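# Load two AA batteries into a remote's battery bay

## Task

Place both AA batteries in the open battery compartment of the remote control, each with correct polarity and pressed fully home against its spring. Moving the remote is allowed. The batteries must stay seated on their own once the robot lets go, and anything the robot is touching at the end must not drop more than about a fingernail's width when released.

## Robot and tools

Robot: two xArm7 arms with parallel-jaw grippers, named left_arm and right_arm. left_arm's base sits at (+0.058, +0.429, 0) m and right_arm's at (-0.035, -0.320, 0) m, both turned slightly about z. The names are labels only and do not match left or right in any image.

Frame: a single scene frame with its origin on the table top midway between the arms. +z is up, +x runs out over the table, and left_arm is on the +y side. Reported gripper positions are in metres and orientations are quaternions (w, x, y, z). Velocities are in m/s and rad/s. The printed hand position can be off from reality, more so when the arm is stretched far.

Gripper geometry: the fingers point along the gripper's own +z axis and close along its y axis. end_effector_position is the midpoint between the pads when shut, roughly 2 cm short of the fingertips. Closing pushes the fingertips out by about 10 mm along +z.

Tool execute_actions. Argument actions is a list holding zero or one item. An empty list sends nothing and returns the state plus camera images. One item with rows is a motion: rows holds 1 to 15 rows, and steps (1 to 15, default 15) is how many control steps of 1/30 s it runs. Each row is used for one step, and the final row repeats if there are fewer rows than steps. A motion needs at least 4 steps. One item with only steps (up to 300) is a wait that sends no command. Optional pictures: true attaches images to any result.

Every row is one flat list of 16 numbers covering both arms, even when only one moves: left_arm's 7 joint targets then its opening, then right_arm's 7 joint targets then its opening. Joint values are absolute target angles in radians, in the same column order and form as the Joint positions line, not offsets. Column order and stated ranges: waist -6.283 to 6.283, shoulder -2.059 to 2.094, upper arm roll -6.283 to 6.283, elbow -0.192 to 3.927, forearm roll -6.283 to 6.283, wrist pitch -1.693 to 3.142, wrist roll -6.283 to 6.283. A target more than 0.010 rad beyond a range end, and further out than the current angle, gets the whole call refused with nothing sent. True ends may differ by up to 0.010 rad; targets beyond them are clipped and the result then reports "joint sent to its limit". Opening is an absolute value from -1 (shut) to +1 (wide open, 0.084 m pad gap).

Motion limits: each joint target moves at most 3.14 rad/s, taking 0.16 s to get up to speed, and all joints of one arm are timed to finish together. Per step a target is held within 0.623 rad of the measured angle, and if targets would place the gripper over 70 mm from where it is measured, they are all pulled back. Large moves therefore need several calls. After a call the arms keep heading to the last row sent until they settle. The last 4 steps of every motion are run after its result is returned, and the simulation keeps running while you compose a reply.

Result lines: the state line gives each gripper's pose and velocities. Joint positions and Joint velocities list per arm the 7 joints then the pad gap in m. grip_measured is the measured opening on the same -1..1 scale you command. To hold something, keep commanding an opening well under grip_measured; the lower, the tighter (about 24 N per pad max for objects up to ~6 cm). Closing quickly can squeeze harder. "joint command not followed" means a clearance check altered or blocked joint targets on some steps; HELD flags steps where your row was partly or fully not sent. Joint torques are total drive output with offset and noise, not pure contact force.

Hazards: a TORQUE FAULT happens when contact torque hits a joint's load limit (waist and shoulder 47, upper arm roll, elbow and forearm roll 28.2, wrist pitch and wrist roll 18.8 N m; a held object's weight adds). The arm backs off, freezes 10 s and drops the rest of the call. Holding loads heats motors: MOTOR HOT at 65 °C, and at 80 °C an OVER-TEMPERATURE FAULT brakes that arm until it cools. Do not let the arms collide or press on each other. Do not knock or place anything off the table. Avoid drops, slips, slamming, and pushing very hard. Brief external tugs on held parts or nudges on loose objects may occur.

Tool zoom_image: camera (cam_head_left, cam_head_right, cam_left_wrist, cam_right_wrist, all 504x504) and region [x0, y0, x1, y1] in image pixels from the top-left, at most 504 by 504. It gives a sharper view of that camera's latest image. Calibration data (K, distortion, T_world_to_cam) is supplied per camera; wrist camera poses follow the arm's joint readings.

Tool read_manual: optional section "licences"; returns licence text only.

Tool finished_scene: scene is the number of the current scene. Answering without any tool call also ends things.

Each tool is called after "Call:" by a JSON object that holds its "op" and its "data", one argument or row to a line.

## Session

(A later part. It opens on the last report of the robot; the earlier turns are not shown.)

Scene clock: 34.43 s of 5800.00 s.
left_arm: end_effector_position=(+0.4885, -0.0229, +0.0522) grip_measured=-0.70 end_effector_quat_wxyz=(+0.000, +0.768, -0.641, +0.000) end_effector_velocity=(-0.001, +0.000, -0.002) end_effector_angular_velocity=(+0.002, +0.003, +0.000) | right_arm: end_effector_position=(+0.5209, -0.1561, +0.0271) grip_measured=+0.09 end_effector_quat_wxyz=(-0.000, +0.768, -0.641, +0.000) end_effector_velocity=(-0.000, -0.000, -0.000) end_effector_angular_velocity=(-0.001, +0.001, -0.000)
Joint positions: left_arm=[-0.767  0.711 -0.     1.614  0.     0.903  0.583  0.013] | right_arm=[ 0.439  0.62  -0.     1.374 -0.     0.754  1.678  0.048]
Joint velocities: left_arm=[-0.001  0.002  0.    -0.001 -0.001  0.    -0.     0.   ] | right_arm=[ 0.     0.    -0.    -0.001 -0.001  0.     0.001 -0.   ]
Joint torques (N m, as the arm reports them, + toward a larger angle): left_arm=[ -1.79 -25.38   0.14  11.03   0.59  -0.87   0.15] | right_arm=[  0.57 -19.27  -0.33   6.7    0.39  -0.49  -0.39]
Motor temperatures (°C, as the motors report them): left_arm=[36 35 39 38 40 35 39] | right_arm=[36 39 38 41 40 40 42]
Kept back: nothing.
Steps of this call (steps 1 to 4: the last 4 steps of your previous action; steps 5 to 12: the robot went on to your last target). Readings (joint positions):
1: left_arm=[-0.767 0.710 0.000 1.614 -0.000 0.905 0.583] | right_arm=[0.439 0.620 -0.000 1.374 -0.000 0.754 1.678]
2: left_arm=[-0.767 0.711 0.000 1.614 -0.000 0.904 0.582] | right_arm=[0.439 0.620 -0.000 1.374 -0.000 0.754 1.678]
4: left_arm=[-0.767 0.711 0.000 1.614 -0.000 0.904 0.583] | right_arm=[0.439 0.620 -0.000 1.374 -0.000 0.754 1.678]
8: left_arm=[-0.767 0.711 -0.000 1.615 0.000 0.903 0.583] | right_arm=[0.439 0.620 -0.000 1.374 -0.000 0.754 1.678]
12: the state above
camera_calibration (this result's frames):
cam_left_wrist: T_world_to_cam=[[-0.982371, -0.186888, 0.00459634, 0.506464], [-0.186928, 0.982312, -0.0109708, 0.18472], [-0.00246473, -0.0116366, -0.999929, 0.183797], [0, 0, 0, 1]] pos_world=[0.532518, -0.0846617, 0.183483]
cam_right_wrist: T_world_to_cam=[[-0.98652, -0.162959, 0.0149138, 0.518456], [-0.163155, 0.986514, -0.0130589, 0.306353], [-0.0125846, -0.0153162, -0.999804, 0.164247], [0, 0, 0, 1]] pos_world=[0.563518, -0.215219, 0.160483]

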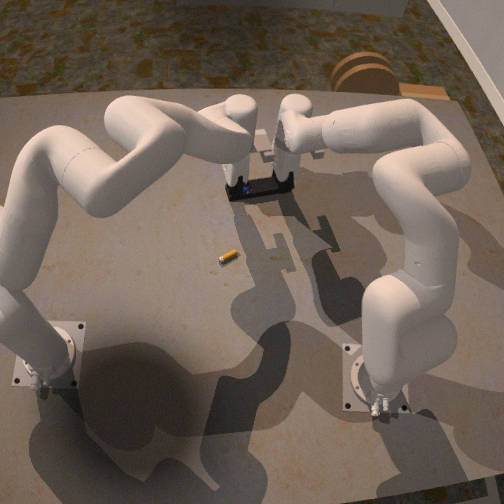

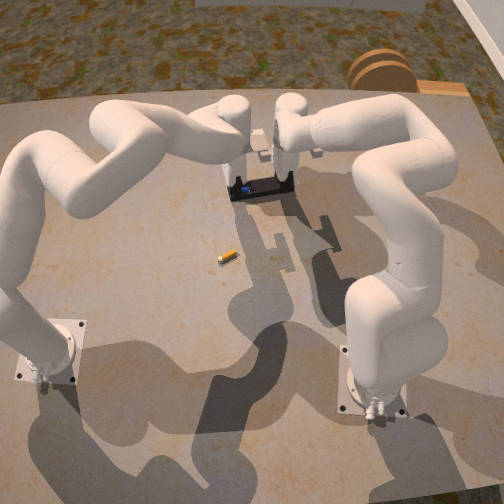

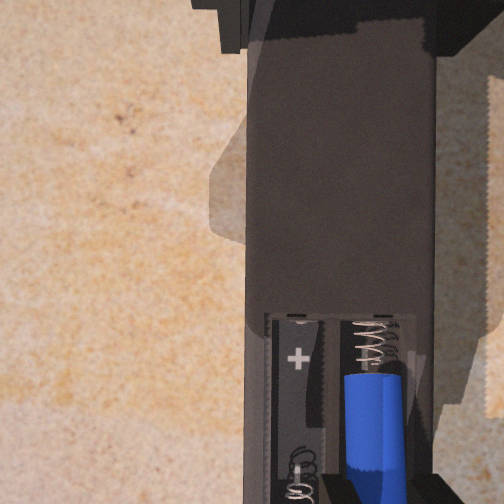

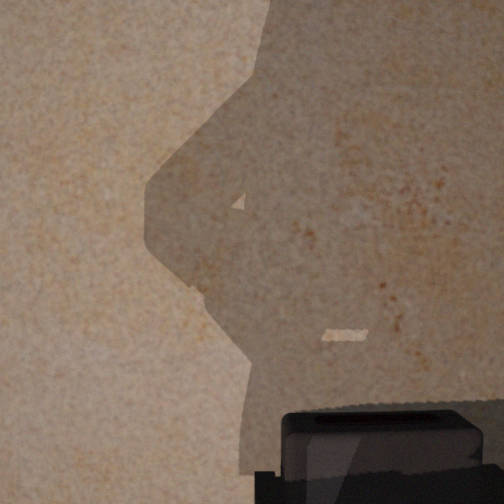

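Call:
{"op": "execute_actions", "data": {
  "actions": [
    {"rows":[[-0.7671,0.7118,0,1.6142,0,0.9024,0.5825,-0.9, 0.439,0.6196,0,1.3738,0,0.7542,1.678,-0.3],[-0.7671,0.7128,0,1.6140,0,0.9012,0.5825,-0.9, 0.439,0.6196,0,1.3738,0,0.7542,1.678,-0.3],[-0.7671,0.7139,0,1.6138,0,0.8999,0.5825,-0.9, 0.439,0.6196,0,1.3738,0,0.7542,1.678,-0.3],[-0.7671,0.7149,0,1.6135,0,0.8986,0.5825,-0.9, 0.439,0.6196,0,1.3738,0,0.7542,1.678,-0.3],[-0.7671,0.7159,0,1.6133,0,0.8974,0.5825,-0.9, 0.439,0.6196,0,1.3738,0,0.7542,1.678,-0.3],[-0.7675,0.7172,0,1.6155,0,0.8983,0.5821,-0.9, 0.439,0.6196,0,1.3738,0,0.7542,1.678,-0.3],[-0.7684,0.7197,0,1.6199,0,0.9002,0.5812,-0.9, 0.439,0.6196,0,1.3738,0,0.7542,1.678,-0.3],[-0.7693,0.7223,0,1.6243,0,0.9020,0.5803,-0.9, 0.439,0.6196,0,1.3738,0,0.7542,1.678,-0.3],[-0.7702,0.7248,0,1.6287,0,0.9039,0.5794,-0.9, 0.439,0.6196,0,1.3738,0,0.7542,1.678,-0.3],[-0.7711,0.7273,0,1.6331,0,0.9058,0.5785,-0.9, 0.439,0.6196,0,1.3738,0,0.7542,1.678,-0.3],[-0.7719,0.7299,0,1.6375,0,0.9076,0.5777,-0.9, 0.439,0.6196,0,1.3738,0,0.7542,1.678,-0.3],[-0.7728,0.7324,0,1.6419,0,0.9095,0.5768,-0.9, 0.439,0.6196,0,1.3738,0,0.7542,1.678,-0.3],[-0.7737,0.7350,0,1.6463,0,0.9113,0.5759,-0.9, 0.439,0.6196,0,1.3738,0,0.7542,1.678,-0.3],[-0.7748,0.7383,0,1.6520,0,0.9137,0.5748,-0.9, 0.439,0.6196,0,1.3738,0,0.7542,1.678,-0.3],[-0.7758,0.7413,0,1.6573,0,0.9160,0.5738,-0.9, 0.439,0.6196,0,1.3738,0,0.7542,1.678,-0.3]],"steps":15}
  ]
}}

Call:
{"op": "execute_actions", "data": {
  "actions": [
    {"steps":14}
  ],
  "pictures": true
}}

Call:
{"op": "zoom_image", "data": {
  "camera": "cam_left_wrist",
  "region": [224, 280, 444, 504]
}}

Call:
{"op": "zoom_image", "data": {
  "camera": "cam_head_right",
  "region": [215, 160, 305, 220]
}}

Scene clock: 35.77 s of 5800.00 s.
left_arm: end_effector_position=(+0.4890, -0.0261, +0.0489) grip_measured=-0.70 end_effector_quat_wxyz=(-0.000, +0.768, -0.641, -0.000) end_effector_velocity=(+0.003, -0.031, +0.005) end_effector_angular_velocity=(-0.007, -0.006, -0.007) | right_arm: end_effector_position=(+0.5209, -0.1561, +0.0270) grip_measured=+0.09 end_effector_quat_wxyz=(-0.000, +0.768, -0.641, +0.000) end_effector_velocity=(-0.000, +0.000, -0.000) end_effector_angular_velocity=(-0.000, +0.001, +0.001)
Joint positions: left_arm=[-0.77   0.725  0.     1.629  0.     0.904  0.579  0.013] | right_arm=[ 0.439  0.62  -0.     1.374 -0.     0.754  1.678  0.048]
Joint velocities: left_arm=[-0.028  0.07  -0.003  0.135  0.001  0.056 -0.024 -0.   ] | right_arm=[ 0.     0.     0.    -0.    -0.    -0.    -0.001 -0.   ]
Joint torques (N m, as the arm reports them, + toward a larger angle): left_arm=[ -2.15 -24.98  -0.23  11.17   0.51  -1.08   0.06] | right_arm=[  0.77 -18.88  -0.37   6.46   0.29  -0.35  -0.4 ]
Motor temperatures (°C, as the motors report them): left_arm=[36 36 39 38 40 35 39] | right_arm=[36 39 38 40 40 40 42]
Steps of this call (steps 1 to 15: the robot went on to your last target; steps 16 to 29: nothing new was sent; steps 30 to 40: the first 11 steps of this action). Readings (joint positions):
30: left_arm=[-0.767 0.711 -0.000 1.614 -0.000 0.903 0.583] | right_arm=[0.439 0.620 -0.000 1.374 -0.000 0.754 1.678]
31: left_arm=[-0.767 0.711 -0.000 1.614 0.000 0.903 0.583] | right_arm=[0.439 0.620 -0.000 1.374 -0.000 0.754 1.678]
33: left_arm=[-0.767 0.713 -0.000 1.614 0.000 0.901 0.583] | right_arm=[0.439 0.620 -0.000 1.374 -0.000 0.754 1.678]
37: left_arm=[-0.768 0.718 0.000 1.617 0.000 0.900 0.582] | right_arm=[0.439 0.620 -0.000 1.374 -0.000 0.754 1.678]
40: the state above

Scene clock: 36.23 s of 5800.00 s.
left_arm: end_effector_position=(+0.4899, -0.0314, +0.0489) grip_measured=-0.70 end_effector_quat_wxyz=(-0.000, +0.768, -0.641, -0.000) end_effector_velocity=(+0.000, -0.002, +0.001) end_effector_angular_velocity=(-0.004, -0.003, -0.002) | right_arm: end_effector_position=(+0.5209, -0.1561, +0.0270) grip_measured=+0.09 end_effector_quat_wxyz=(-0.000, +0.768, -0.641, +0.000) end_effector_velocity=(+0.000, -0.000, -0.000) end_effector_angular_velocity=(-0.000, -0.000, -0.001)
Joint positions: left_arm=[-0.775  0.741  0.001  1.657  0.     0.916  0.574  0.013] | right_arm=[ 0.439  0.62  -0.     1.374 -0.     0.754  1.678  0.048]
Joint velocities: left_arm=[-0.001  0.001 -0.001  0.003 -0.    -0.003  0.001 -0.   ] | right_arm=[-0.001  0.     0.    -0.    -0.001 -0.     0.001  0.   ]
Joint torques (N m, as the arm reports them, + toward a larger angle): left_arm=[ -4.44 -25.29  -1.88  12.1    0.08  -1.78   0.12] | right_arm=[  0.89 -18.96  -0.39   6.36   0.34  -0.43  -0.42]
Motor temperatures (°C, as the motors report them): left_arm=[36 36 39 38 40 35 39] | right_arm=[36 39 38 40 40 40 42]
Kept back: nothing.
Steps of this call (steps 1 to 4: the last 4 steps of your previous action; steps 5 to 14: the robot went on to your last target). Readings (joint positions):
1: left_arm=[-0.771 0.728 0.000 1.634 0.000 0.906 0.578] | right_arm=[0.439 0.620 -0.000 1.374 -0.000 0.754 1.678]
2: left_arm=[-0.772 0.730 0.000 1.638 0.000 0.908 0.578] | right_arm=[0.439 0.620 -0.000 1.374 -0.000 0.754 1.678]
4: left_arm=[-0.774 0.736 0.001 1.647 0.000 0.913 0.576] | right_arm=[0.439 0.620 -0.000 1.374 -0.000 0.754 1.678]
8: left_arm=[-0.775 0.741 0.001 1.656 0.000 0.917 0.574] | right_arm=[0.439 0.620 -0.000 1.374 -0.000 0.754 1.678]
14: the state above
camera_calibration (this result's frames):
cam_left_wrist: T_world_to_cam=[[-0.982229, -0.187628, 0.0047495, 0.506148], [-0.187667, 0.982184, -0.00982113, 0.193581], [-0.00282217, -0.0105379, -0.99994, 0.180619], [0, 0, 0, 1]] pos_world=[0.533992, -0.0932609, 0.180106]
cam_right_wrist: T_world_to_cam=[[-0.986519, -0.162957, 0.0150231, 0.518417], [-0.163155, 0.986514, -0.0130709, 0.306356], [-0.0126905, -0.0153458, -0.999802, 0.164256], [0, 0, 0, 1]] pos_world=[0.563496, -0.215224, 0.16044]

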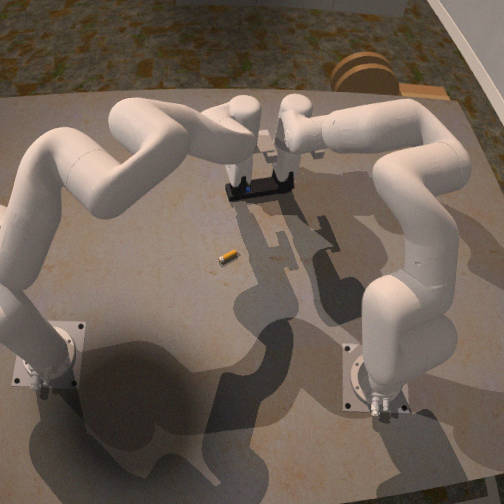

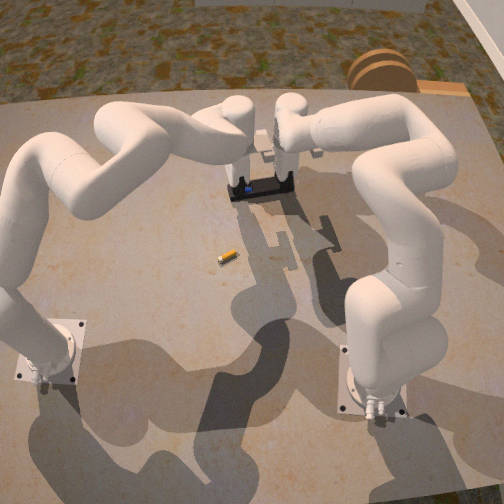

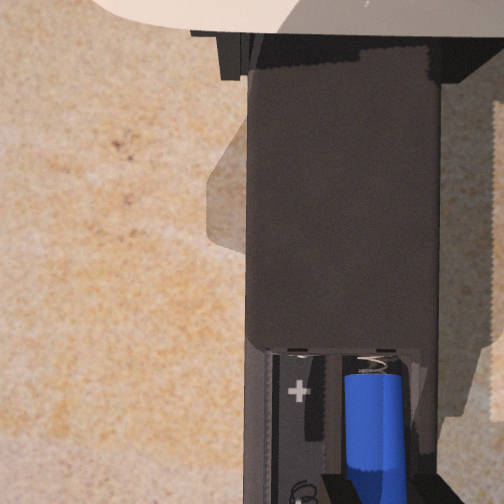

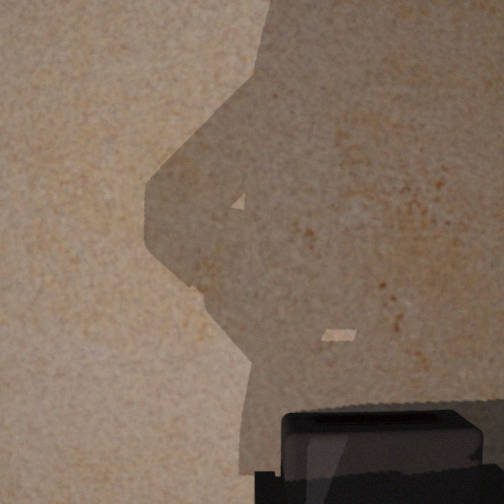

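Region (224, 280, 444, 504) of cam_left_wrist's 504x504 image, scaled by 2.250, with more detail than that image has; it fills the left 495 columns of this view, and the rest is white.

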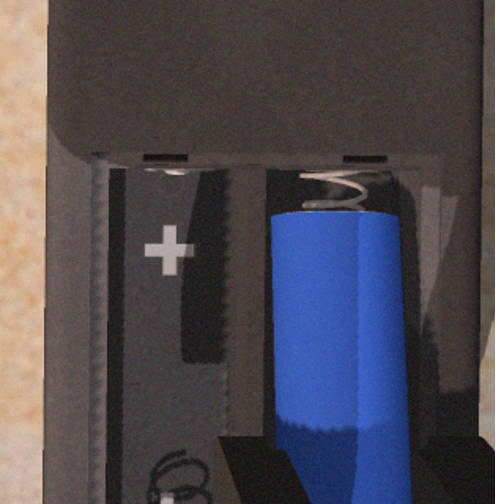

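Region (215, 160, 305, 220) of cam_head_right's 504x504 image, scaled by 5.600, with more detail than that image has.

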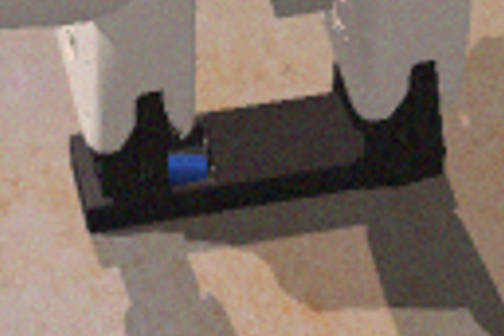

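Call:
{"op": "execute_actions", "data": {
  "actions": [
    {"rows":[[-0.7761,0.7423,0,1.6590,0,0.9167,0.5735,-0.9, 0.439,0.6196,0,1.3738,0,0.7542,1.678,-0.3],[-0.7765,0.7435,0,1.6611,0,0.9176,0.5731,-0.9, 0.439,0.6196,0,1.3738,0,0.7542,1.678,-0.3],[-0.7768,0.7447,0,1.6632,0,0.9185,0.5728,-0.9, 0.439,0.6196,0,1.3738,0,0.7542,1.678,-0.3],[-0.7772,0.7459,0,1.6653,0,0.9194,0.5724,-0.9, 0.439,0.6196,0,1.3738,0,0.7542,1.678,-0.3],[-0.7775,0.7471,0,1.6673,0,0.9202,0.5721,-0.9, 0.439,0.6196,0,1.3738,0,0.7542,1.678,-0.3],[-0.7775,0.7471,0,1.6673,0,0.9202,0.5721,-0.9, 0.439,0.6196,0,1.3738,0,0.7542,1.678,-0.3],[-0.7775,0.7479,0,1.6671,0,0.9192,0.5721,-0.9, 0.439,0.6196,0,1.3738,0,0.7542,1.678,-0.3],[-0.7775,0.7487,0,1.6669,0,0.9182,0.5721,-0.9, 0.439,0.6196,0,1.3738,0,0.7542,1.678,-0.3],[-0.7775,0.7495,0,1.6667,0,0.9172,0.5721,-0.9, 0.439,0.6196,0,1.3738,0,0.7542,1.678,-0.3],[-0.7775,0.7503,0,1.6665,0,0.9162,0.5721,-0.9, 0.439,0.6196,0,1.3738,0,0.7542,1.678,-0.3],[-0.7775,0.7511,0,1.6664,0,0.9153,0.5721,-0.9, 0.439,0.6196,0,1.3738,0,0.7542,1.678,-0.3],[-0.7775,0.7519,0,1.6662,0,0.9143,0.5721,-0.9, 0.439,0.6196,0,1.3738,0,0.7542,1.678,-0.3],[-0.7775,0.7527,0,1.6660,0,0.9133,0.5721,-0.9, 0.439,0.6196,0,1.3738,0,0.7542,1.678,-0.3],[-0.7775,0.7535,0,1.6658,0,0.9123,0.5721,-0.9, 0.439,0.6196,0,1.3738,0,0.7542,1.678,-0.3]],"steps":15}
  ]
}}

Call:
{"op": "execute_actions", "data": {
  "actions": [
    {"steps":12}
  ],
  "pictures": true
}}

Call:
{"op": "zoom_image", "data": {
  "camera": "cam_left_wrist",
  "region": [224, 280, 444, 504]
}}

Scene clock: 37.20 s of 5800.00 s.
left_arm: end_effector_position=(+0.4902, -0.0341, +0.0479) grip_measured=-0.70 end_effector_quat_wxyz=(+0.000, +0.768, -0.641, +0.000) end_effector_velocity=(+0.000, -0.004, -0.010) end_effector_angular_velocity=(-0.007, -0.006, -0.006) | right_arm: end_effector_position=(+0.5210, -0.1568, +0.0270) grip_measured=+0.09 end_effector_quat_wxyz=(+0.000, +0.767, -0.641, +0.000) end_effector_velocity=(-0.000, +0.001, -0.000) end_effector_angular_velocity=(+0.001, +0.001, -0.000)
Joint positions: left_arm=[-0.777  0.749  0.     1.667  0.     0.917  0.572  0.013] | right_arm=[ 0.439  0.62  -0.001  1.374 -0.     0.754  1.678  0.048]
Joint velocities: left_arm=[-0.002  0.019 -0.002 -0.001  0.001 -0.029  0.001  0.   ] | right_arm=[ 0.001 -0.     0.001 -0.001  0.    -0.     0.001  0.   ]
Joint torques (N m, as the arm reports them, + toward a larger angle): left_arm=[ -5.5  -24.42  -2.69  11.76  -0.22  -1.82   0.06] | right_arm=[  2.05 -18.56   0.78   6.51   0.66  -0.54  -0.24]
Motor temperatures (°C, as the motors report them): left_arm=[36 36 39 38 40 35 39] | right_arm=[36 39 38 40 40 40 42]
Steps of this call (steps 1 to 18: the robot went on to your last target; steps 19 to 29: the first 11 steps of this action). Readings (joint positions):
19: left_arm=[-0.776 0.741 0.000 1.657 0.000 0.916 0.574] | right_arm=[0.439 0.620 -0.000 1.374 -0.000 0.754 1.678]
20: left_arm=[-0.776 0.742 0.000 1.658 0.000 0.916 0.574] | right_arm=[0.439 0.620 -0.000 1.374 -0.000 0.754 1.678]
22: left_arm=[-0.776 0.744 0.000 1.662 0.000 0.918 0.573] | right_arm=[0.439 0.620 -0.000 1.374 -0.000 0.754 1.678]
26: left_arm=[-0.777 0.747 0.000 1.667 0.000 0.920 0.572] | right_arm=[0.439 0.620 -0.000 1.374 -0.000 0.754 1.678]
29: the state above

Scene clock: 37.60 s of 5800.00 s.
left_arm: end_effector_position=(+0.4902, -0.0339, +0.0454) grip_measured=-0.69 end_effector_quat_wxyz=(-0.000, +0.768, -0.641, +0.000) end_effector_velocity=(-0.000, -0.001, +0.000) end_effector_angular_velocity=(-0.002, +0.000, +0.002) | right_arm: end_effector_position=(+0.5210, -0.1567, +0.0270) grip_measured=+0.09 end_effector_quat_wxyz=(+0.000, +0.767, -0.641, +0.000) end_effector_velocity=(+0.000, +0.000, +0.000) end_effector_angular_velocity=(+0.001, -0.001, +0.001)
Joint positions: left_arm=[-0.777  0.753  0.     1.666  0.     0.913  0.572  0.013] | right_arm=[ 0.439  0.62  -0.001  1.374 -0.     0.754  1.678  0.048]
Joint velocities: left_arm=[-0.001  0.    -0.     0.001 -0.002 -0.    -0.001  0.   ] | right_arm=[ 0.     0.     0.     0.001  0.    -0.    -0.     0.   ]
Joint torques (N m, as the arm reports them, + toward a larger angle): left_arm=[ -6.72 -23.26  -3.13  11.71  -0.05  -2.51   0.01] | right_arm=[  3.16 -18.49   2.05   6.58   0.88  -0.69  -0.24]
Motor temperatures (°C, as the motors report them): left_arm=[36 36 39 38 40 35 39] | right_arm=[36 39 38 40 40 40 42]
Kept back: nothing.
Steps of this call (steps 1 to 4: the last 4 steps of your previous action; steps 5 to 12: the robot went on to your last target). Readings (joint positions):
1: left_arm=[-0.777 0.750 0.000 1.667 0.000 0.916 0.572] | right_arm=[0.439 0.620 -0.001 1.374 -0.000 0.754 1.678]
2: left_arm=[-0.777 0.750 0.000 1.667 0.000 0.916 0.572] | right_arm=[0.439 0.620 -0.001 1.374 -0.000 0.754 1.678]
4: left_arm=[-0.777 0.752 0.000 1.666 0.000 0.914 0.572] | right_arm=[0.439 0.620 -0.001 1.374 -0.000 0.754 1.678]
8: left_arm=[-0.777 0.753 0.000 1.666 0.000 0.913 0.572] | right_arm=[0.439 0.620 -0.001 1.374 -0.000 0.754 1.678]
12: the state above
camera_calibration (this result's frames):
cam_left_wrist: T_world_to_cam=[[-0.982325, -0.187133, 0.00438898, 0.506073], [-0.187171, 0.982266, -0.0109544, 0.195834], [-0.00226123, -0.0115822, -0.99993, 0.176752], [0, 0, 0, 1]] pos_world=[0.534182, -0.0956107, 0.176664]
cam_right_wrist: T_world_to_cam=[[-0.986614, -0.162368, 0.0151246, 0.518568], [-0.162574, 0.986604, -0.0134944, 0.306608], [-0.012731, -0.0157726, -0.999795, 0.164196], [0, 0, 0, 1]] pos_world=[0.563563, -0.215712, 0.160456]

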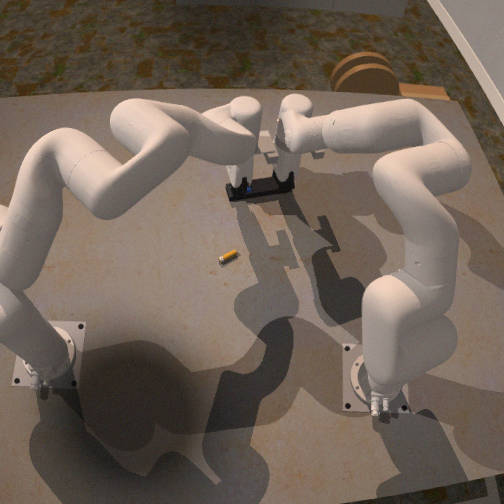

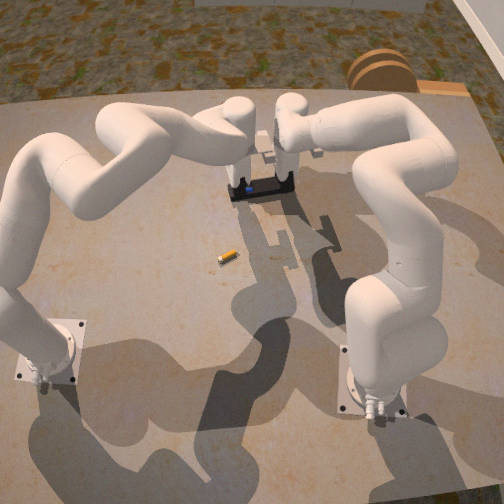

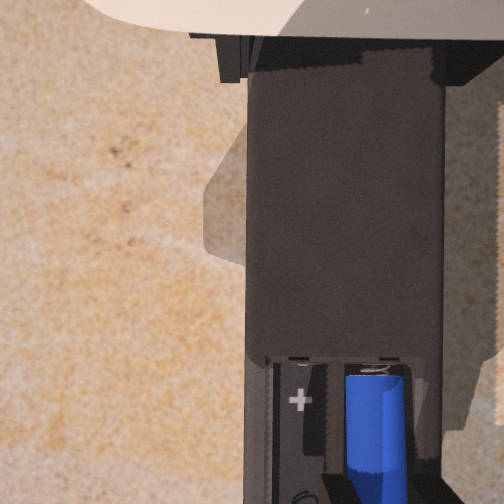

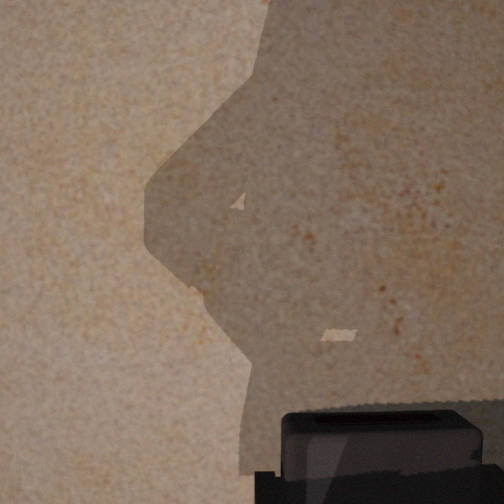

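Region (224, 280, 444, 504) of cam_left_wrist's 504x504 image, scaled by 2.250, with more detail than that image has; it fills the left 495 columns of this view, and the rest is white.

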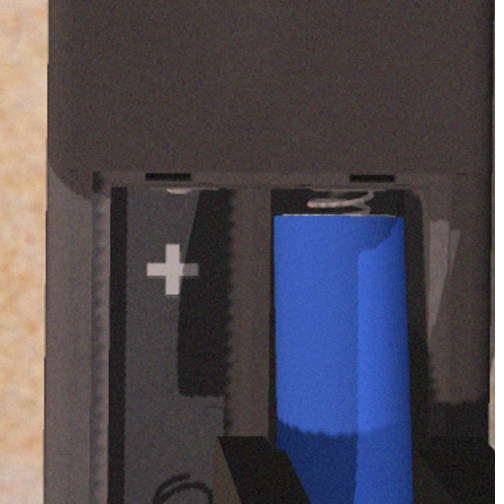

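Call:
{"op": "execute_actions", "data": {
  "actions": [
    {"rows":[[-0.7775,0.7539,0,1.6657,0,0.9118,0.5721,-0.9, 0.439,0.6196,0,1.3738,0,0.7542,1.678,-0.3],[-0.7775,0.7543,0,1.6656,0,0.9113,0.5721,-0.9, 0.439,0.6196,0,1.3738,0,0.7542,1.678,-0.3],[-0.7775,0.7547,0,1.6655,0,0.9108,0.5721,-0.9, 0.439,0.6196,0,1.3738,0,0.7542,1.678,-0.3],[-0.7775,0.7551,0,1.6654,0,0.9103,0.5721,-0.9, 0.439,0.6196,0,1.3738,0,0.7542,1.678,-0.3],[-0.7775,0.7555,0,1.6653,0,0.9098,0.5721,-0.9, 0.439,0.6196,0,1.3738,0,0.7542,1.678,-0.3],[-0.7775,0.7559,0,1.6652,0,0.9093,0.5721,-0.9, 0.439,0.6196,0,1.3738,0,0.7542,1.678,-0.3]],"steps":12}
  ]
}}

Scene clock: 38.20 s of 5800.00 s.
left_arm: end_effector_position=(+0.4904, -0.0341, +0.0450) grip_measured=-0.69 end_effector_quat_wxyz=(+0.000, +0.768, -0.641, +0.001) end_effector_velocity=(+0.001, -0.000, -0.000) end_effector_angular_velocity=(-0.001, -0.003, -0.001) | right_arm: end_effector_position=(+0.5209, -0.1565, +0.0270) grip_measured=+0.09 end_effector_quat_wxyz=(+0.000, +0.767, -0.641, +0.000) end_effector_velocity=(+0.001, +0.001, +0.001) end_effector_angular_velocity=(+0.000, -0.002, +0.001)
Joint positions: left_arm=[-0.777  0.754  0.     1.666  0.     0.911  0.572  0.014] | right_arm=[ 0.439  0.62  -0.     1.374 -0.     0.754  1.678  0.048]
Joint velocities: left_arm=[ 0.     0.001  0.     0.001  0.002 -0.004  0.     0.   ] | right_arm=[ 0.    -0.     0.     0.002 -0.    -0.     0.     0.   ]
Joint torques (N m, as the arm reports them, + toward a larger angle): left_arm=[ -7.2  -19.68  -3.57  11.09  -0.3   -3.31  -0.03] | right_arm=[  4.59 -18.5    3.44   6.65   1.15  -0.85  -0.22]
Motor temperatures (°C, as the motors report them): left_arm=[36 36 40 38 40 36 39] | right_arm=[36 39 38 40 40 40 42]
Steps of this call (steps 1 to 10: the robot went on to your last target; steps 11 to 18: the first 8 steps of this action). Readings (joint positions):
11: left_arm=[-0.777 0.753 0.000 1.666 0.000 0.912 0.572] | right_arm=[0.439 0.620 -0.000 1.374 -0.000 0.754 1.678]
12: left_arm=[-0.777 0.753 0.000 1.666 0.000 0.912 0.572] | right_arm=[0.439 0.620 -0.000 1.374 -0.000 0.754 1.678]
14: left_arm=[-0.777 0.753 0.000 1.666 0.000 0.912 0.572] | right_arm=[0.439 0.620 -0.000 1.374 -0.000 0.754 1.678]
18: the state above

Call:
{"op": "execute_actions", "data": {
  "actions": [
    {"rows":[[-0.7775,0.7545,0,1.6656,0,0.9110,0.5721,-0.8, 0.439,0.6196,0,1.3738,0,0.7542,1.678,-0.3],[-0.7775,0.7540,0,1.6657,0,0.9117,0.5721,-0.75, 0.439,0.6196,0,1.3738,0,0.7542,1.678,-0.3],[-0.7775,0.7535,0,1.6658,0,0.9123,0.5721,-0.72, 0.439,0.6196,0,1.3738,0,0.7542,1.678,-0.3],[-0.7775,0.7535,0,1.6658,0,0.9123,0.5721,-0.70, 0.439,0.6196,0,1.3738,0,0.7542,1.678,-0.3],[-0.7775,0.7535,0,1.6658,0,0.9123,0.5721,-0.68, 0.439,0.6196,0,1.3738,0,0.7542,1.678,-0.3],[-0.7775,0.7535,0,1.6658,0,0.9123,0.5721,-0.66, 0.439,0.6196,0,1.3738,0,0.7542,1.678,-0.3],[-0.7775,0.7535,0,1.6658,0,0.9123,0.5721,-0.64, 0.439,0.6196,0,1.3738,0,0.7542,1.678,-0.3],[-0.7775,0.7535,0,1.6658,0,0.9123,0.5721,-0.62, 0.439,0.6196,0,1.3738,0,0.7542,1.678,-0.3],[-0.7775,0.7535,0,1.6658,0,0.9123,0.5721,-0.58, 0.439,0.6196,0,1.3738,0,0.7542,1.678,-0.3],[-0.7775,0.7535,0,1.6658,0,0.9123,0.5721,-0.5, 0.439,0.6196,0,1.3738,0,0.7542,1.678,-0.3]],"steps":15}
  ],
  "pictures": true
}}

Call:
{"op": "zoom_image", "data": {
  "camera": "cam_left_wrist",
  "region": [224, 280, 444, 504]
}}

Scene clock: 51.47 s of 5800.00 s.
left_arm: end_effector_position=(+0.4891, -0.0354, +0.0443) grip_measured=-0.53 end_effector_quat_wxyz=(+0.001, +0.767, -0.642, +0.001) end_effector_velocity=(-0.008, -0.003, +0.001) end_effector_angular_velocity=(+0.004, +0.010, -0.012) | right_arm: end_effector_position=(+0.5203, -0.1555, +0.0270) grip_measured=+0.09 end_effector_quat_wxyz=(+0.000, +0.768, -0.640, -0.000) end_effector_velocity=(-0.003, +0.004, +0.000) end_effector_angular_velocity=(-0.001, +0.003, +0.011)
Joint positions: left_arm=[-0.778  0.755 -0.002  1.666 -0.     0.91   0.572  0.021] | right_arm=[ 0.439  0.619  0.001  1.373 -0.     0.755  1.678  0.048]
Joint velocities: left_arm=[-0.007 -0.005 -0.007 -0.004  0.     0.011  0.001  0.015] | right_arm=[ 0.004 -0.003  0.003 -0.003 -0.003  0.003 -0.002 -0.   ]
Joint torques (N m, as the arm reports them, + toward a larger angle): left_arm=[ -5.63 -17.65  -2.66   6.61   0.01  -0.18   0.08] | right_arm=[  9.45 -18.69   8.64   6.6    2.23  -0.26  -0.1 ]
Motor temperatures (°C, as the motors report them): left_arm=[36 35 40 37 40 36 39] | right_arm=[36 39 39 40 40 40 42]
Steps of this call (steps 1 to 4: the last 4 steps of your previous action; steps 5 to 15: the robot went on to your last target; steps 16 to 90: nothing new was sent; then 9.90 s passed at rest; steps 91 to 101: the first 11 steps of this action). Readings (joint positions):
91: left_arm=[-0.777 0.755 0.000 1.665 0.000 0.909 0.572] | right_arm=[0.439 0.620 -0.000 1.374 -0.000 0.754 1.678]
92: left_arm=[-0.777 0.755 0.000 1.665 0.000 0.910 0.572] | right_arm=[0.439 0.620 -0.000 1.374 -0.000 0.754 1.678]
94: left_arm=[-0.778 0.755 0.000 1.665 0.000 0.910 0.572] | right_arm=[0.439 0.620 -0.000 1.374 -0.000 0.754 1.678]
98: left_arm=[-0.777 0.755 -0.000 1.666 -0.000 0.910 0.572] | right_arm=[0.439 0.620 0.000 1.374 -0.000 0.754 1.678]
101: the state above
camera_calibration (this result's frames):
cam_left_wrist: T_world_to_cam=[[-0.982713, -0.185067, 0.00505853, 0.504976], [-0.185118, 0.982634, -0.0127194, 0.19625], [-0.00261673, -0.013436, -0.999906, 0.175733], [0, 0, 0, 1]] pos_world=[0.533036, -0.0970259, 0.175658]
cam_right_wrist: T_world_to_cam=[[-0.986206, -0.164739, 0.0160952, 0.517471], [-0.16495, 0.986219, -0.0127999, 0.306481], [-0.0137647, -0.0152782, -0.999789, 0.1648], [0, 0, 0, 1]] pos_world=[0.563156, -0.214491, 0.160359]

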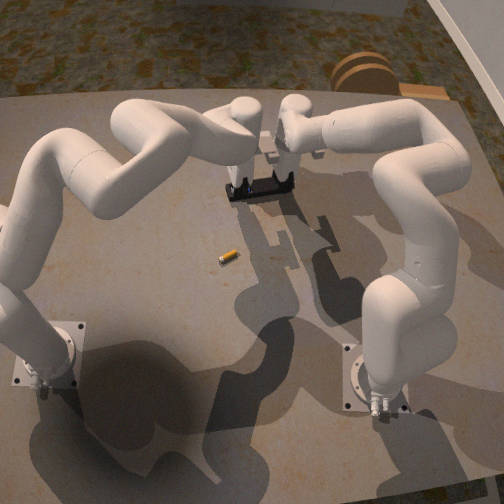

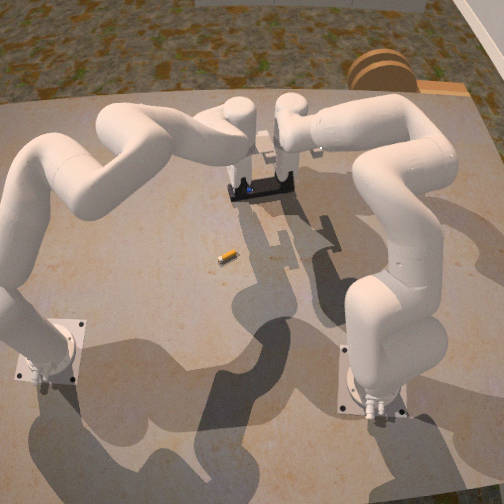

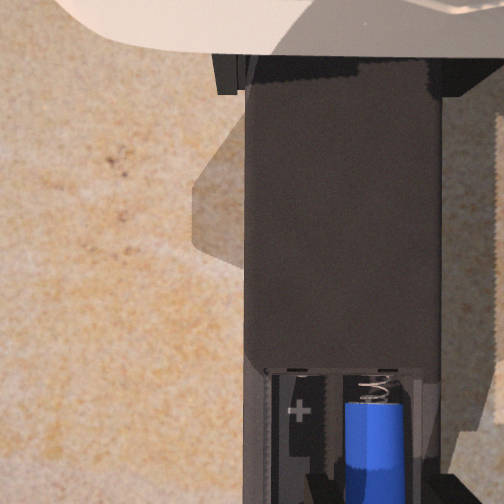

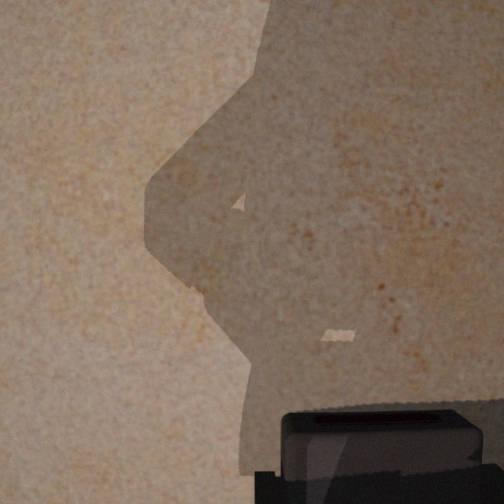

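Region (224, 280, 444, 504) of cam_left_wrist's 504x504 image, scaled by 2.250, with more detail than that image has; it fills the left 495 columns of this view, and the rest is white.

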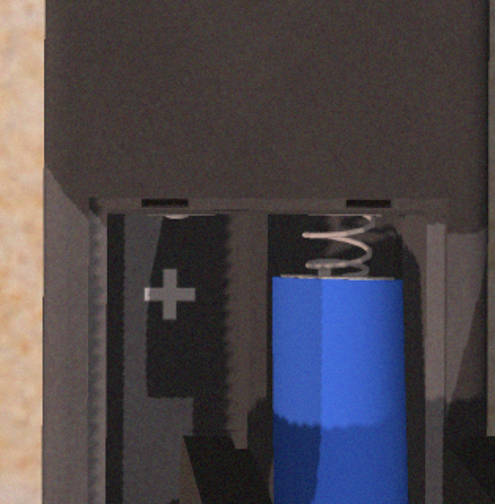

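Call:
{"op": "execute_actions", "data": {
  "actions": [
    {"rows":[[-0.7770,0.7520,0,1.665,0,0.913,0.5726,-0.5, 0.439,0.6196,0,1.3738,0,0.7542,1.678,-0.3],[-0.7765,0.7490,0,1.664,0,0.915,0.5731,-0.5, 0.439,0.6196,0,1.3738,0,0.7542,1.678,-0.3],[-0.7755,0.7440,0,1.662,0,0.918,0.574,-0.5, 0.439,0.6196,0,1.3738,0,0.7542,1.678,-0.3],[-0.7745,0.7370,0,1.658,0,0.921,0.575,-0.5, 0.439,0.6196,0,1.3738,0,0.7542,1.678,-0.3],[-0.773,0.728,0,1.652,0,0.924,0.5765,-0.5, 0.439,0.6196,0,1.3738,0,0.7542,1.678,-0.3],[-0.7715,0.718,0,1.645,0,0.927,0.578,-0.5, 0.439,0.6196,0,1.3738,0,0.7542,1.678,-0.3],[-0.770,0.707,0,1.637,0,0.930,0.5795,-0.5, 0.439,0.6196,0,1.3738,0,0.7542,1.678,-0.3],[-0.7685,0.696,0,1.629,0,0.933,0.581,-0.5, 0.439,0.6196,0,1.3738,0,0.7542,1.678,-0.3],[-0.767,0.685,0,1.621,0,0.936,0.5825,-0.5, 0.439,0.6196,0,1.3738,0,0.7542,1.678,-0.3],[-0.7658,0.676,0,1.615,0,0.939,0.5838,-0.5, 0.439,0.6196,0,1.3738,0,0.7542,1.678,-0.3],[-0.7648,0.669,0,1.610,0,0.941,0.5848,-0.5, 0.439,0.6196,0,1.3738,0,0.7542,1.678,-0.3],[-0.7643,0.6649,0,1.6072,0,0.9423,0.5853,-0.5, 0.439,0.6196,0,1.3738,0,0.7542,1.678,-0.3]],"steps":15}
  ]
}}

Call:
{"op": "execute_actions", "data": {
  "actions": [
    {"steps":10}
  ],
  "pictures": true
}}

Call:
{"op": "zoom_image", "data": {
  "camera": "cam_left_wrist",
  "region": [224, 280, 444, 504]
}}

Call:
{"op": "zoom_image", "data": {
  "camera": "cam_head_right",
  "region": [215, 160, 305, 220]
}}

Scene clock: 52.63 s of 5800.00 s.
left_arm: end_effector_position=(+0.4879, -0.0215, +0.0665) grip_measured=-0.52 end_effector_quat_wxyz=(-0.000, +0.768, -0.641, -0.002) end_effector_velocity=(+0.006, +0.029, +0.136) end_effector_angular_velocity=(-0.069, -0.063, +0.002) | right_arm: end_effector_position=(+0.5208, -0.1550, +0.0270) grip_measured=+0.09 end_effector_quat_wxyz=(-0.001, +0.768, -0.641, -0.000) end_effector_velocity=(-0.000, -0.001, -0.000) end_effector_angular_velocity=(-0.000, +0.000, +0.001)
Joint positions: left_arm=[-0.767  0.687  0.     1.62   0.     0.937  0.582  0.021] | right_arm=[0.44  0.62  0.001 1.374 0.    0.754 1.678 0.048]
Joint velocities: left_arm=[ 0.04  -0.331 -0.001 -0.163 -0.002  0.074  0.039  0.   ] | right_arm=[-0.    -0.    -0.001 -0.     0.     0.    -0.002 -0.   ]
Joint torques (N m, as the arm reports them, + toward a larger angle): left_arm=[ -2.45 -23.12  -0.22  10.7    0.57  -0.83   0.24] | right_arm=[  2.02 -18.42   1.13   6.98   0.78  -1.2   -0.28]
Motor temperatures (°C, as the motors report them): left_arm=[36 35 40 37 40 36 39] | right_arm=[36 39 39 40 40 40 42]
Steps of this call (steps 1 to 4: the last 4 steps of your previous action; steps 5 to 15: the robot went on to your last target; steps 16 to 24: nothing new was sent; steps 25 to 35: the first 11 steps of this action). Readings (joint positions):
25: left_arm=[-0.778 0.754 -0.001 1.665 -0.000 0.913 0.572] | right_arm=[0.440 0.619 0.001 1.374 0.000 0.755 1.678]
26: left_arm=[-0.778 0.753 -0.001 1.665 -0.000 0.913 0.572] | right_arm=[0.440 0.619 0.001 1.374 0.000 0.755 1.678]
28: left_arm=[-0.777 0.749 -0.001 1.661 -0.000 0.917 0.573] | right_arm=[0.440 0.619 0.001 1.374 0.000 0.754 1.678]
32: left_arm=[-0.771 0.722 0.000 1.638 0.000 0.929 0.578] | right_arm=[0.440 0.620 0.001 1.374 0.000 0.754 1.678]
35: the state above

Scene clock: 52.97 s of 5800.00 s.
left_arm: end_effector_position=(+0.4867, -0.0190, +0.0737) grip_measured=-0.52 end_effector_quat_wxyz=(-0.000, +0.768, -0.641, -0.001) end_effector_velocity=(+0.004, -0.002, +0.006) end_effector_angular_velocity=(-0.009, -0.011, +0.003) | right_arm: end_effector_position=(+0.5208, -0.1552, +0.0270) grip_measured=+0.09 end_effector_quat_wxyz=(-0.000, +0.768, -0.641, -0.000) end_effector_velocity=(-0.000, -0.000, -0.000) end_effector_angular_velocity=(-0.002, +0.001, +0.002)
Joint positions: left_arm=[-0.765  0.666 -0.     1.606 -0.     0.943  0.585  0.021] | right_arm=[0.44  0.62  0.001 1.374 0.    0.754 1.678 0.048]
Joint velocities: left_arm=[ 0.002 -0.005  0.002  0.007  0.    -0.002 -0.001 -0.   ] | right_arm=[ 0.001 -0.    -0.001 -0.001 -0.002  0.001 -0.    -0.   ]
Joint torques (N m, as the arm reports them, + toward a larger angle): left_arm=[ -1.81 -24.81   0.01  11.     0.57  -0.96   0.2 ] | right_arm=[  0.36 -18.96  -0.67   6.7    0.5   -0.56  -0.23]
Motor temperatures (°C, as the motors report them): left_arm=[36 35 40 37 40 36 39] | right_arm=[36 39 39 40 40 40 42]
Kept back: nothing.
Steps of this call (steps 1 to 4: the last 4 steps of your previous action; steps 5 to 10: the robot went on to your last target). Readings (joint positions):
1: left_arm=[-0.766 0.677 0.000 1.615 0.000 0.939 0.584] | right_arm=[0.440 0.620 0.001 1.374 0.000 0.754 1.678]
2: left_arm=[-0.765 0.670 0.000 1.611 0.000 0.941 0.585] | right_arm=[0.440 0.620 0.001 1.374 0.000 0.754 1.678]
4: left_arm=[-0.764 0.664 0.000 1.609 0.000 0.942 0.585] | right_arm=[0.440 0.620 0.001 1.374 0.000 0.754 1.678]
8: left_arm=[-0.764 0.666 -0.000 1.606 -0.000 0.943 0.585] | right_arm=[0.440 0.620 0.001 1.374 0.000 0.754 1.678]
10: the state above
camera_calibration (this result's frames):
cam_left_wrist: T_world_to_cam=[[-0.982439, -0.186477, 0.00637414, 0.50526], [-0.186528, 0.982413, -0.00854483, 0.18038], [-0.00466862, -0.00958373, -0.999943, 0.206409], [0, 0, 0, 1]] pos_world=[0.530997, -0.0810104, 0.204718]
cam_right_wrist: T_world_to_cam=[[-0.986345, -0.164036, 0.014692, 0.518205], [-0.16422, 0.986347, -0.0123253, 0.305932], [-0.0124696, -0.0145697, -0.999816, 0.164218], [0, 0, 0, 1]] pos_world=[0.563416, -0.214358, 0.160345]

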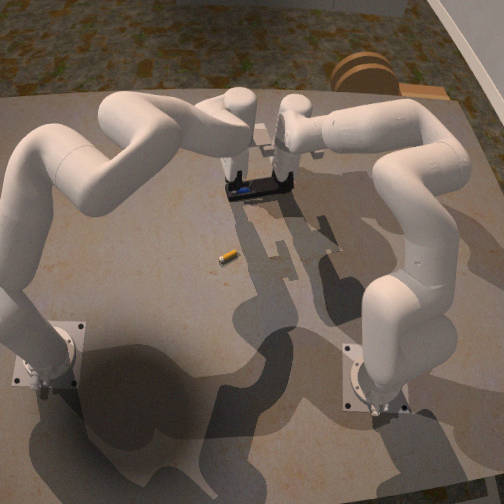

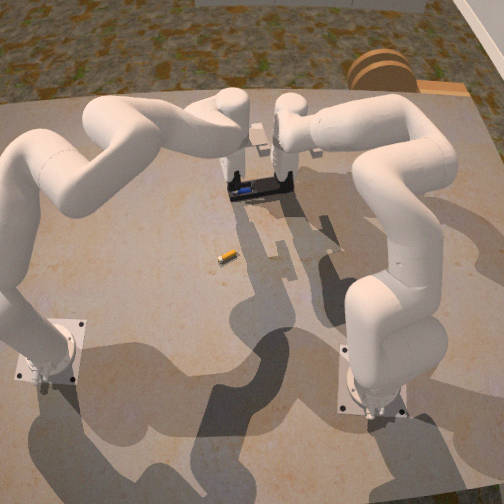

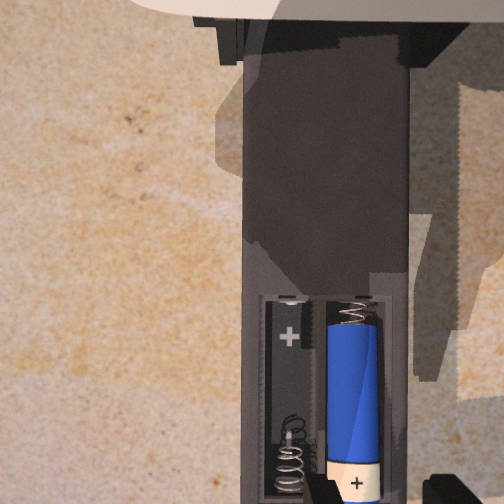

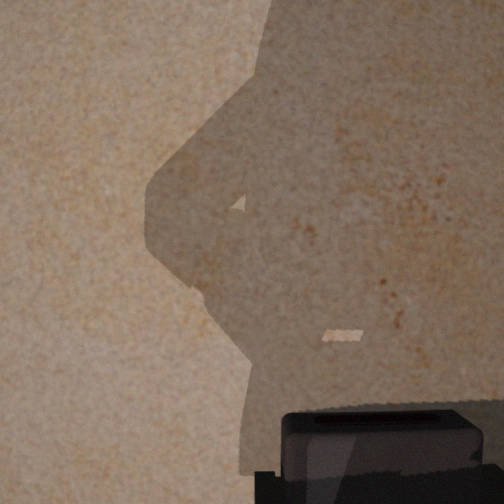

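Region (224, 280, 444, 504) of cam_left_wrist's 504x504 image, scaled by 2.250, with more detail than that image has; it fills the left 495 columns of this view, and the rest is white.

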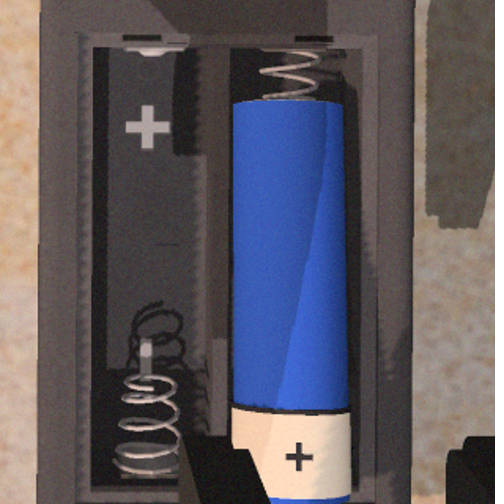

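Region (215, 160, 305, 220) of cam_head_right's 504x504 image, scaled by 5.600, with more detail than that image has.

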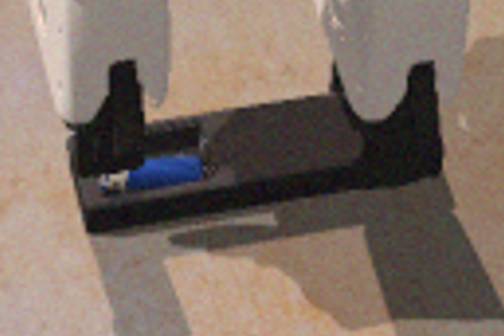

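Call:
{"op": "execute_actions", "data": {
  "actions": [
    {"rows":[[-0.7643,0.655,0,1.609,0,0.954,0.4,-0.6, 0.439,0.6196,0,1.3738,0,0.7542,1.678,-0.3],[-0.7643,0.648,0,1.611,0,0.963,0.0,-0.7, 0.439,0.6196,0,1.3738,0,0.7542,1.678,-0.3],[-0.7643,0.648,0,1.611,0,0.963,-0.6,-0.8, 0.439,0.6196,0,1.3738,0,0.7542,1.678,-0.3],[-0.7643,0.648,0,1.611,0,0.963,-1.2,-0.9, 0.439,0.6196,0,1.3738,0,0.7542,1.678,-0.3],[-0.7643,0.648,0,1.611,0,0.963,-2.571,-1, 0.439,0.6196,0,1.3738,0,0.7542,1.678,-0.3]],"steps":15}
  ]
}}

Call:
{"op": "execute_actions", "data": {
  "actions": [
    {"rows":[[-0.7643,0.648,0,1.611,0,0.963,-2.571,-1, 0.439,0.6196,0,1.3738,0,0.7542,1.678,-0.3],[-0.7643,0.648,0,1.611,0,0.963,-2.571,-1, 0.439,0.6196,0,1.3738,0,0.7542,1.678,-0.3],[-0.7643,0.648,0,1.611,0,0.963,-2.571,-1, 0.439,0.6196,0,1.3738,0,0.7542,1.678,-0.3],[-0.7643,0.648,0,1.611,0,0.963,-2.571,-1, 0.439,0.6196,0,1.3738,0,0.7542,1.678,-0.3],[-0.7643,0.648,0,1.611,0,0.963,-2.571,-1, 0.439,0.6196,0,1.3738,0,0.7542,1.678,-0.3],[-0.7643,0.648,0,1.611,0,0.963,-2.571,-1, 0.439,0.6196,0,1.3738,0,0.7542,1.678,-0.3],[-0.768,0.66,0,1.63,0,0.97,-2.571,-1, 0.439,0.6196,0,1.3738,0,0.7542,1.678,-0.3],[-0.772,0.675,0,1.655,0,0.98,-2.571,-1, 0.439,0.6196,0,1.3738,0,0.7542,1.678,-0.3],[-0.776,0.69,0,1.68,0,0.99,-2.571,-1, 0.439,0.6196,0,1.3738,0,0.7542,1.678,-0.3],[-0.779,0.7033,0,1.7027,0,0.9994,-2.571,-1, 0.439,0.6196,0,1.3738,0,0.7542,1.678,-0.3]],"steps":15}
  ]
}}

Call:
{"op": "execute_actions", "data": {
  "actions": [
    {"steps":12}
  ],
  "pictures": true
}}

Scene clock: 56.67 s of 5800.00 s.
left_arm: end_effector_position=(+0.4875, -0.0192, +0.0847) grip_measured=-1.00 end_effector_quat_wxyz=(+0.000, +0.948, -0.319, +0.001) end_effector_velocity=(-0.003, +0.003, +0.007) end_effector_angular_velocity=(+0.006, +0.012, +3.117) | right_arm: end_effector_position=(+0.5208, -0.1561, +0.0270) grip_measured=+0.09 end_effector_quat_wxyz=(+0.000, +0.768, -0.641, -0.000) end_effector_velocity=(-0.000, -0.000, -0.000) end_effector_angular_velocity=(-0.000, +0.001, -0.001)
Joint positions: left_arm=[-0.764  0.65   0.     1.611  0.     0.96  -0.157  0.   ] | right_arm=[0.439 0.62  0.    1.374 0.    0.754 1.678 0.048]
Joint velocities: left_arm=[ 0.    -0.015  0.001 -0.001  0.     0.027 -3.116  0.   ] | right_arm=[-0.    -0.    -0.    -0.001  0.     0.     0.     0.   ]
Joint torques (N m, as the arm reports them, + toward a larger angle): left_arm=[ -2.01 -23.94  -0.01  10.96   0.65  -0.96   0.16] | right_arm=[ -4.77 -19.25  -5.52   7.03  -0.34  -0.78  -0.39]
Motor temperatures (°C, as the motors report them): left_arm=[36 35 40 37 40 36 39] | right_arm=[36 39 39 40 40 40 42]
Steps of this call (steps 1 to 30: the robot went on to your last target; steps 31 to 100: nothing new was sent; steps 101 to 111: the first 11 steps of this action). Readings (joint positions):
101: left_arm=[-0.764 0.665 -0.000 1.607 0.000 0.942 0.584] | right_arm=[0.439 0.620 0.000 1.374 0.000 0.754 1.678]
102: left_arm=[-0.764 0.665 -0.000 1.607 0.000 0.943 0.575] | right_arm=[0.439 0.620 0.000 1.374 0.000 0.754 1.678]
104: left_arm=[-0.764 0.662 -0.000 1.607 0.000 0.947 0.504] | right_arm=[0.439 0.620 0.000 1.374 0.000 0.754 1.678]
108: left_arm=[-0.764 0.653 -0.000 1.610 0.000 0.956 0.155] | right_arm=[0.439 0.620 0.000 1.374 0.000 0.754 1.678]
111: the state above

Scene clock: 57.17 s of 5800.00 s.
left_arm: end_effector_position=(+0.4877, -0.0205, +0.0852) grip_measured=-1.00 end_effector_quat_wxyz=(-0.000, +0.896, +0.443, +0.000) end_effector_velocity=(+0.015, -0.042, -0.001) end_effector_angular_velocity=(+0.006, -0.004, +3.106) | right_arm: end_effector_position=(+0.5209, -0.1561, +0.0270) grip_measured=+0.09 end_effector_quat_wxyz=(-0.000, +0.768, -0.641, -0.000) end_effector_velocity=(+0.000, -0.000, +0.000) end_effector_angular_velocity=(+0.001, -0.001, -0.002)
Joint positions: left_arm=[-0.766  0.654  0.     1.621  0.     0.967 -1.725  0.   ] | right_arm=[0.439 0.62  0.    1.374 0.    0.754 1.678 0.048]
Joint velocities: left_arm=[-0.036  0.144  0.006  0.238  0.001  0.096 -3.138  0.   ] | right_arm=[-0.    -0.001 -0.    -0.     0.001 -0.     0.    -0.   ]
Joint torques (N m, as the arm reports them, + toward a larger angle): left_arm=[ -3.9  -23.25  -0.66  12.04   0.76  -0.97   0.09] | right_arm=[ -4.6  -19.24  -5.6    7.    -0.32  -0.67  -0.41]
Motor temperatures (°C, as the motors report them): left_arm=[36 36 40 37 40 36 39] | right_arm=[36 39 39 40 40 40 42]
Steps of this call (steps 1 to 4: the last 4 steps of your previous action; steps 5 to 15: the first 11 steps of this action). Readings (joint positions):
5: left_arm=[-0.764 0.649 0.000 1.611 -0.000 0.962 -0.679] | right_arm=[0.439 0.620 0.000 1.374 0.000 0.754 1.678]
6: left_arm=[-0.764 0.649 0.000 1.611 -0.000 0.963 -0.784] | right_arm=[0.439 0.620 0.000 1.374 0.000 0.754 1.678]
8: left_arm=[-0.764 0.648 0.000 1.611 -0.000 0.963 -0.993] | right_arm=[0.439 0.620 0.000 1.374 0.000 0.754 1.678]
12: left_arm=[-0.764 0.648 0.000 1.611 0.000 0.963 -1.411] | right_arm=[0.439 0.620 0.000 1.374 0.000 0.754 1.678]
15: the state above

Scene clock: 57.57 s of 5800.00 s.
left_arm: end_effector_position=(+0.4910, -0.0363, +0.0850) grip_measured=-1.00 end_effector_quat_wxyz=(-0.000, +0.642, +0.766, +0.000) end_effector_velocity=(+0.005, +0.003, +0.003) end_effector_angular_velocity=(-0.000, -0.005, +0.083) | right_arm: end_effector_position=(+0.5209, -0.1561, +0.0270) grip_measured=+0.09 end_effector_quat_wxyz=(-0.000, +0.768, -0.641, -0.000) end_effector_velocity=(+0.000, +0.000, +0.001) end_effector_angular_velocity=(+0.001, -0.001, -0.001)
Joint positions: left_arm=[-0.779  0.703  0.     1.702  0.     0.999 -2.567  0.   ] | right_arm=[0.439 0.62  0.    1.374 0.    0.754 1.678 0.048]
Joint velocities: left_arm=[ 0.005 -0.002  0.006  0.004 -0.     0.003 -0.074  0.   ] | right_arm=[-0.    -0.001  0.     0.001  0.001  0.     0.    -0.   ]
Joint torques (N m, as the arm reports them, + toward a larger angle): left_arm=[ -1.87 -25.35  -0.25  11.18   0.87  -0.84   0.3 ] | right_arm=[ -4.85 -19.28  -5.7    6.96  -0.39  -0.73  -0.43]
Motor temperatures (°C, as the motors report them): left_arm=[36 36 40 37 40 36 39] | right_arm=[36 39 39 40 40 40 42]
Kept back: nothing.
Steps of this call (steps 1 to 4: the last 4 steps of your previous action; steps 5 to 12: the robot went on to your last target). Readings (joint positions):
1: left_arm=[-0.767 0.660 0.001 1.631 0.000 0.971 -1.830] | right_arm=[0.439 0.620 0.000 1.374 0.000 0.754 1.678]
2: left_arm=[-0.769 0.669 0.001 1.645 0.000 0.977 -1.935] | right_arm=[0.439 0.620 0.000 1.374 0.000 0.754 1.678]
4: left_arm=[-0.774 0.684 -0.000 1.670 0.000 0.986 -2.144] | right_arm=[0.439 0.620 0.000 1.374 0.000 0.754 1.678]
8: left_arm=[-0.779 0.701 -0.001 1.697 -0.000 0.997 -2.491] | right_arm=[0.439 0.620 0.000 1.374 0.000 0.754 1.678]
12: the state above
camera_calibration (this result's frames):
cam_left_wrist: T_world_to_cam=[[0.983035, 0.183357, 0.00475269, -0.445346], [0.183399, -0.982978, -0.0108738, -0.054534], [0.002678, 0.0115609, -0.99993, 0.214746], [0, 0, 0, 1]] pos_world=[0.447217, 0.025569, 0.216255]
cam_right_wrist: T_world_to_cam=[[-0.986512, -0.162993, 0.0150878, 0.518382], [-0.163192, 0.986508, -0.0130579, 0.306348], [-0.0127559, -0.0153439, -0.999801, 0.16427], [0, 0, 0, 1]] pos_world=[0.563479, -0.215202, 0.160416]

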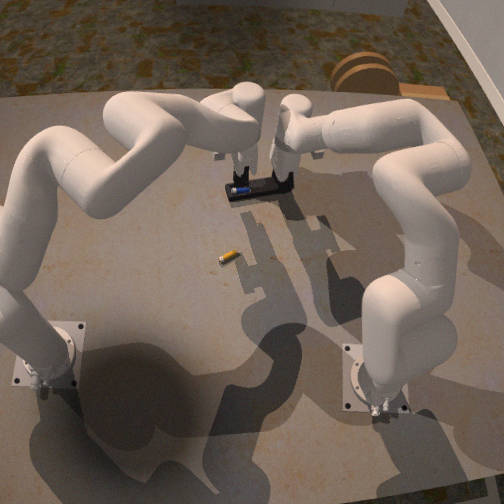

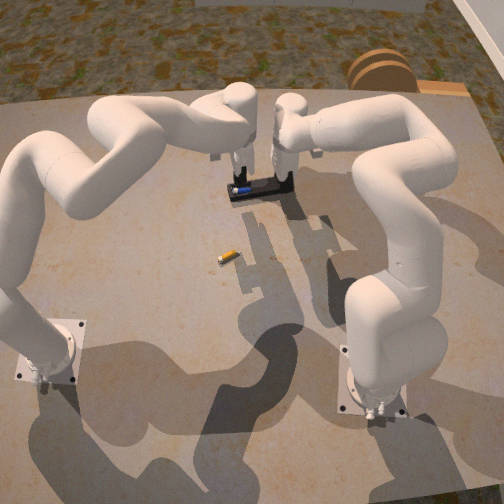

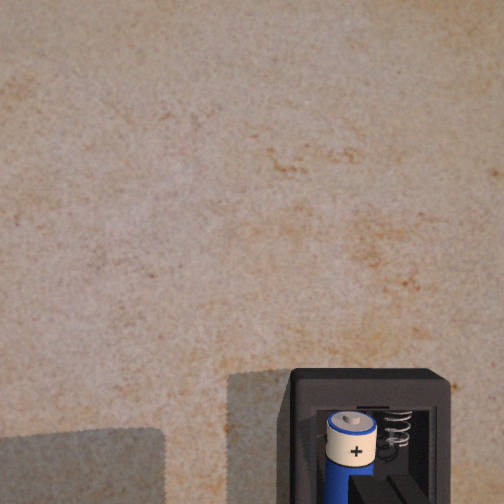

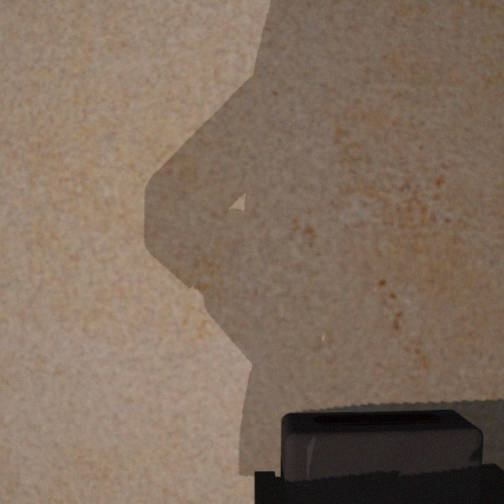

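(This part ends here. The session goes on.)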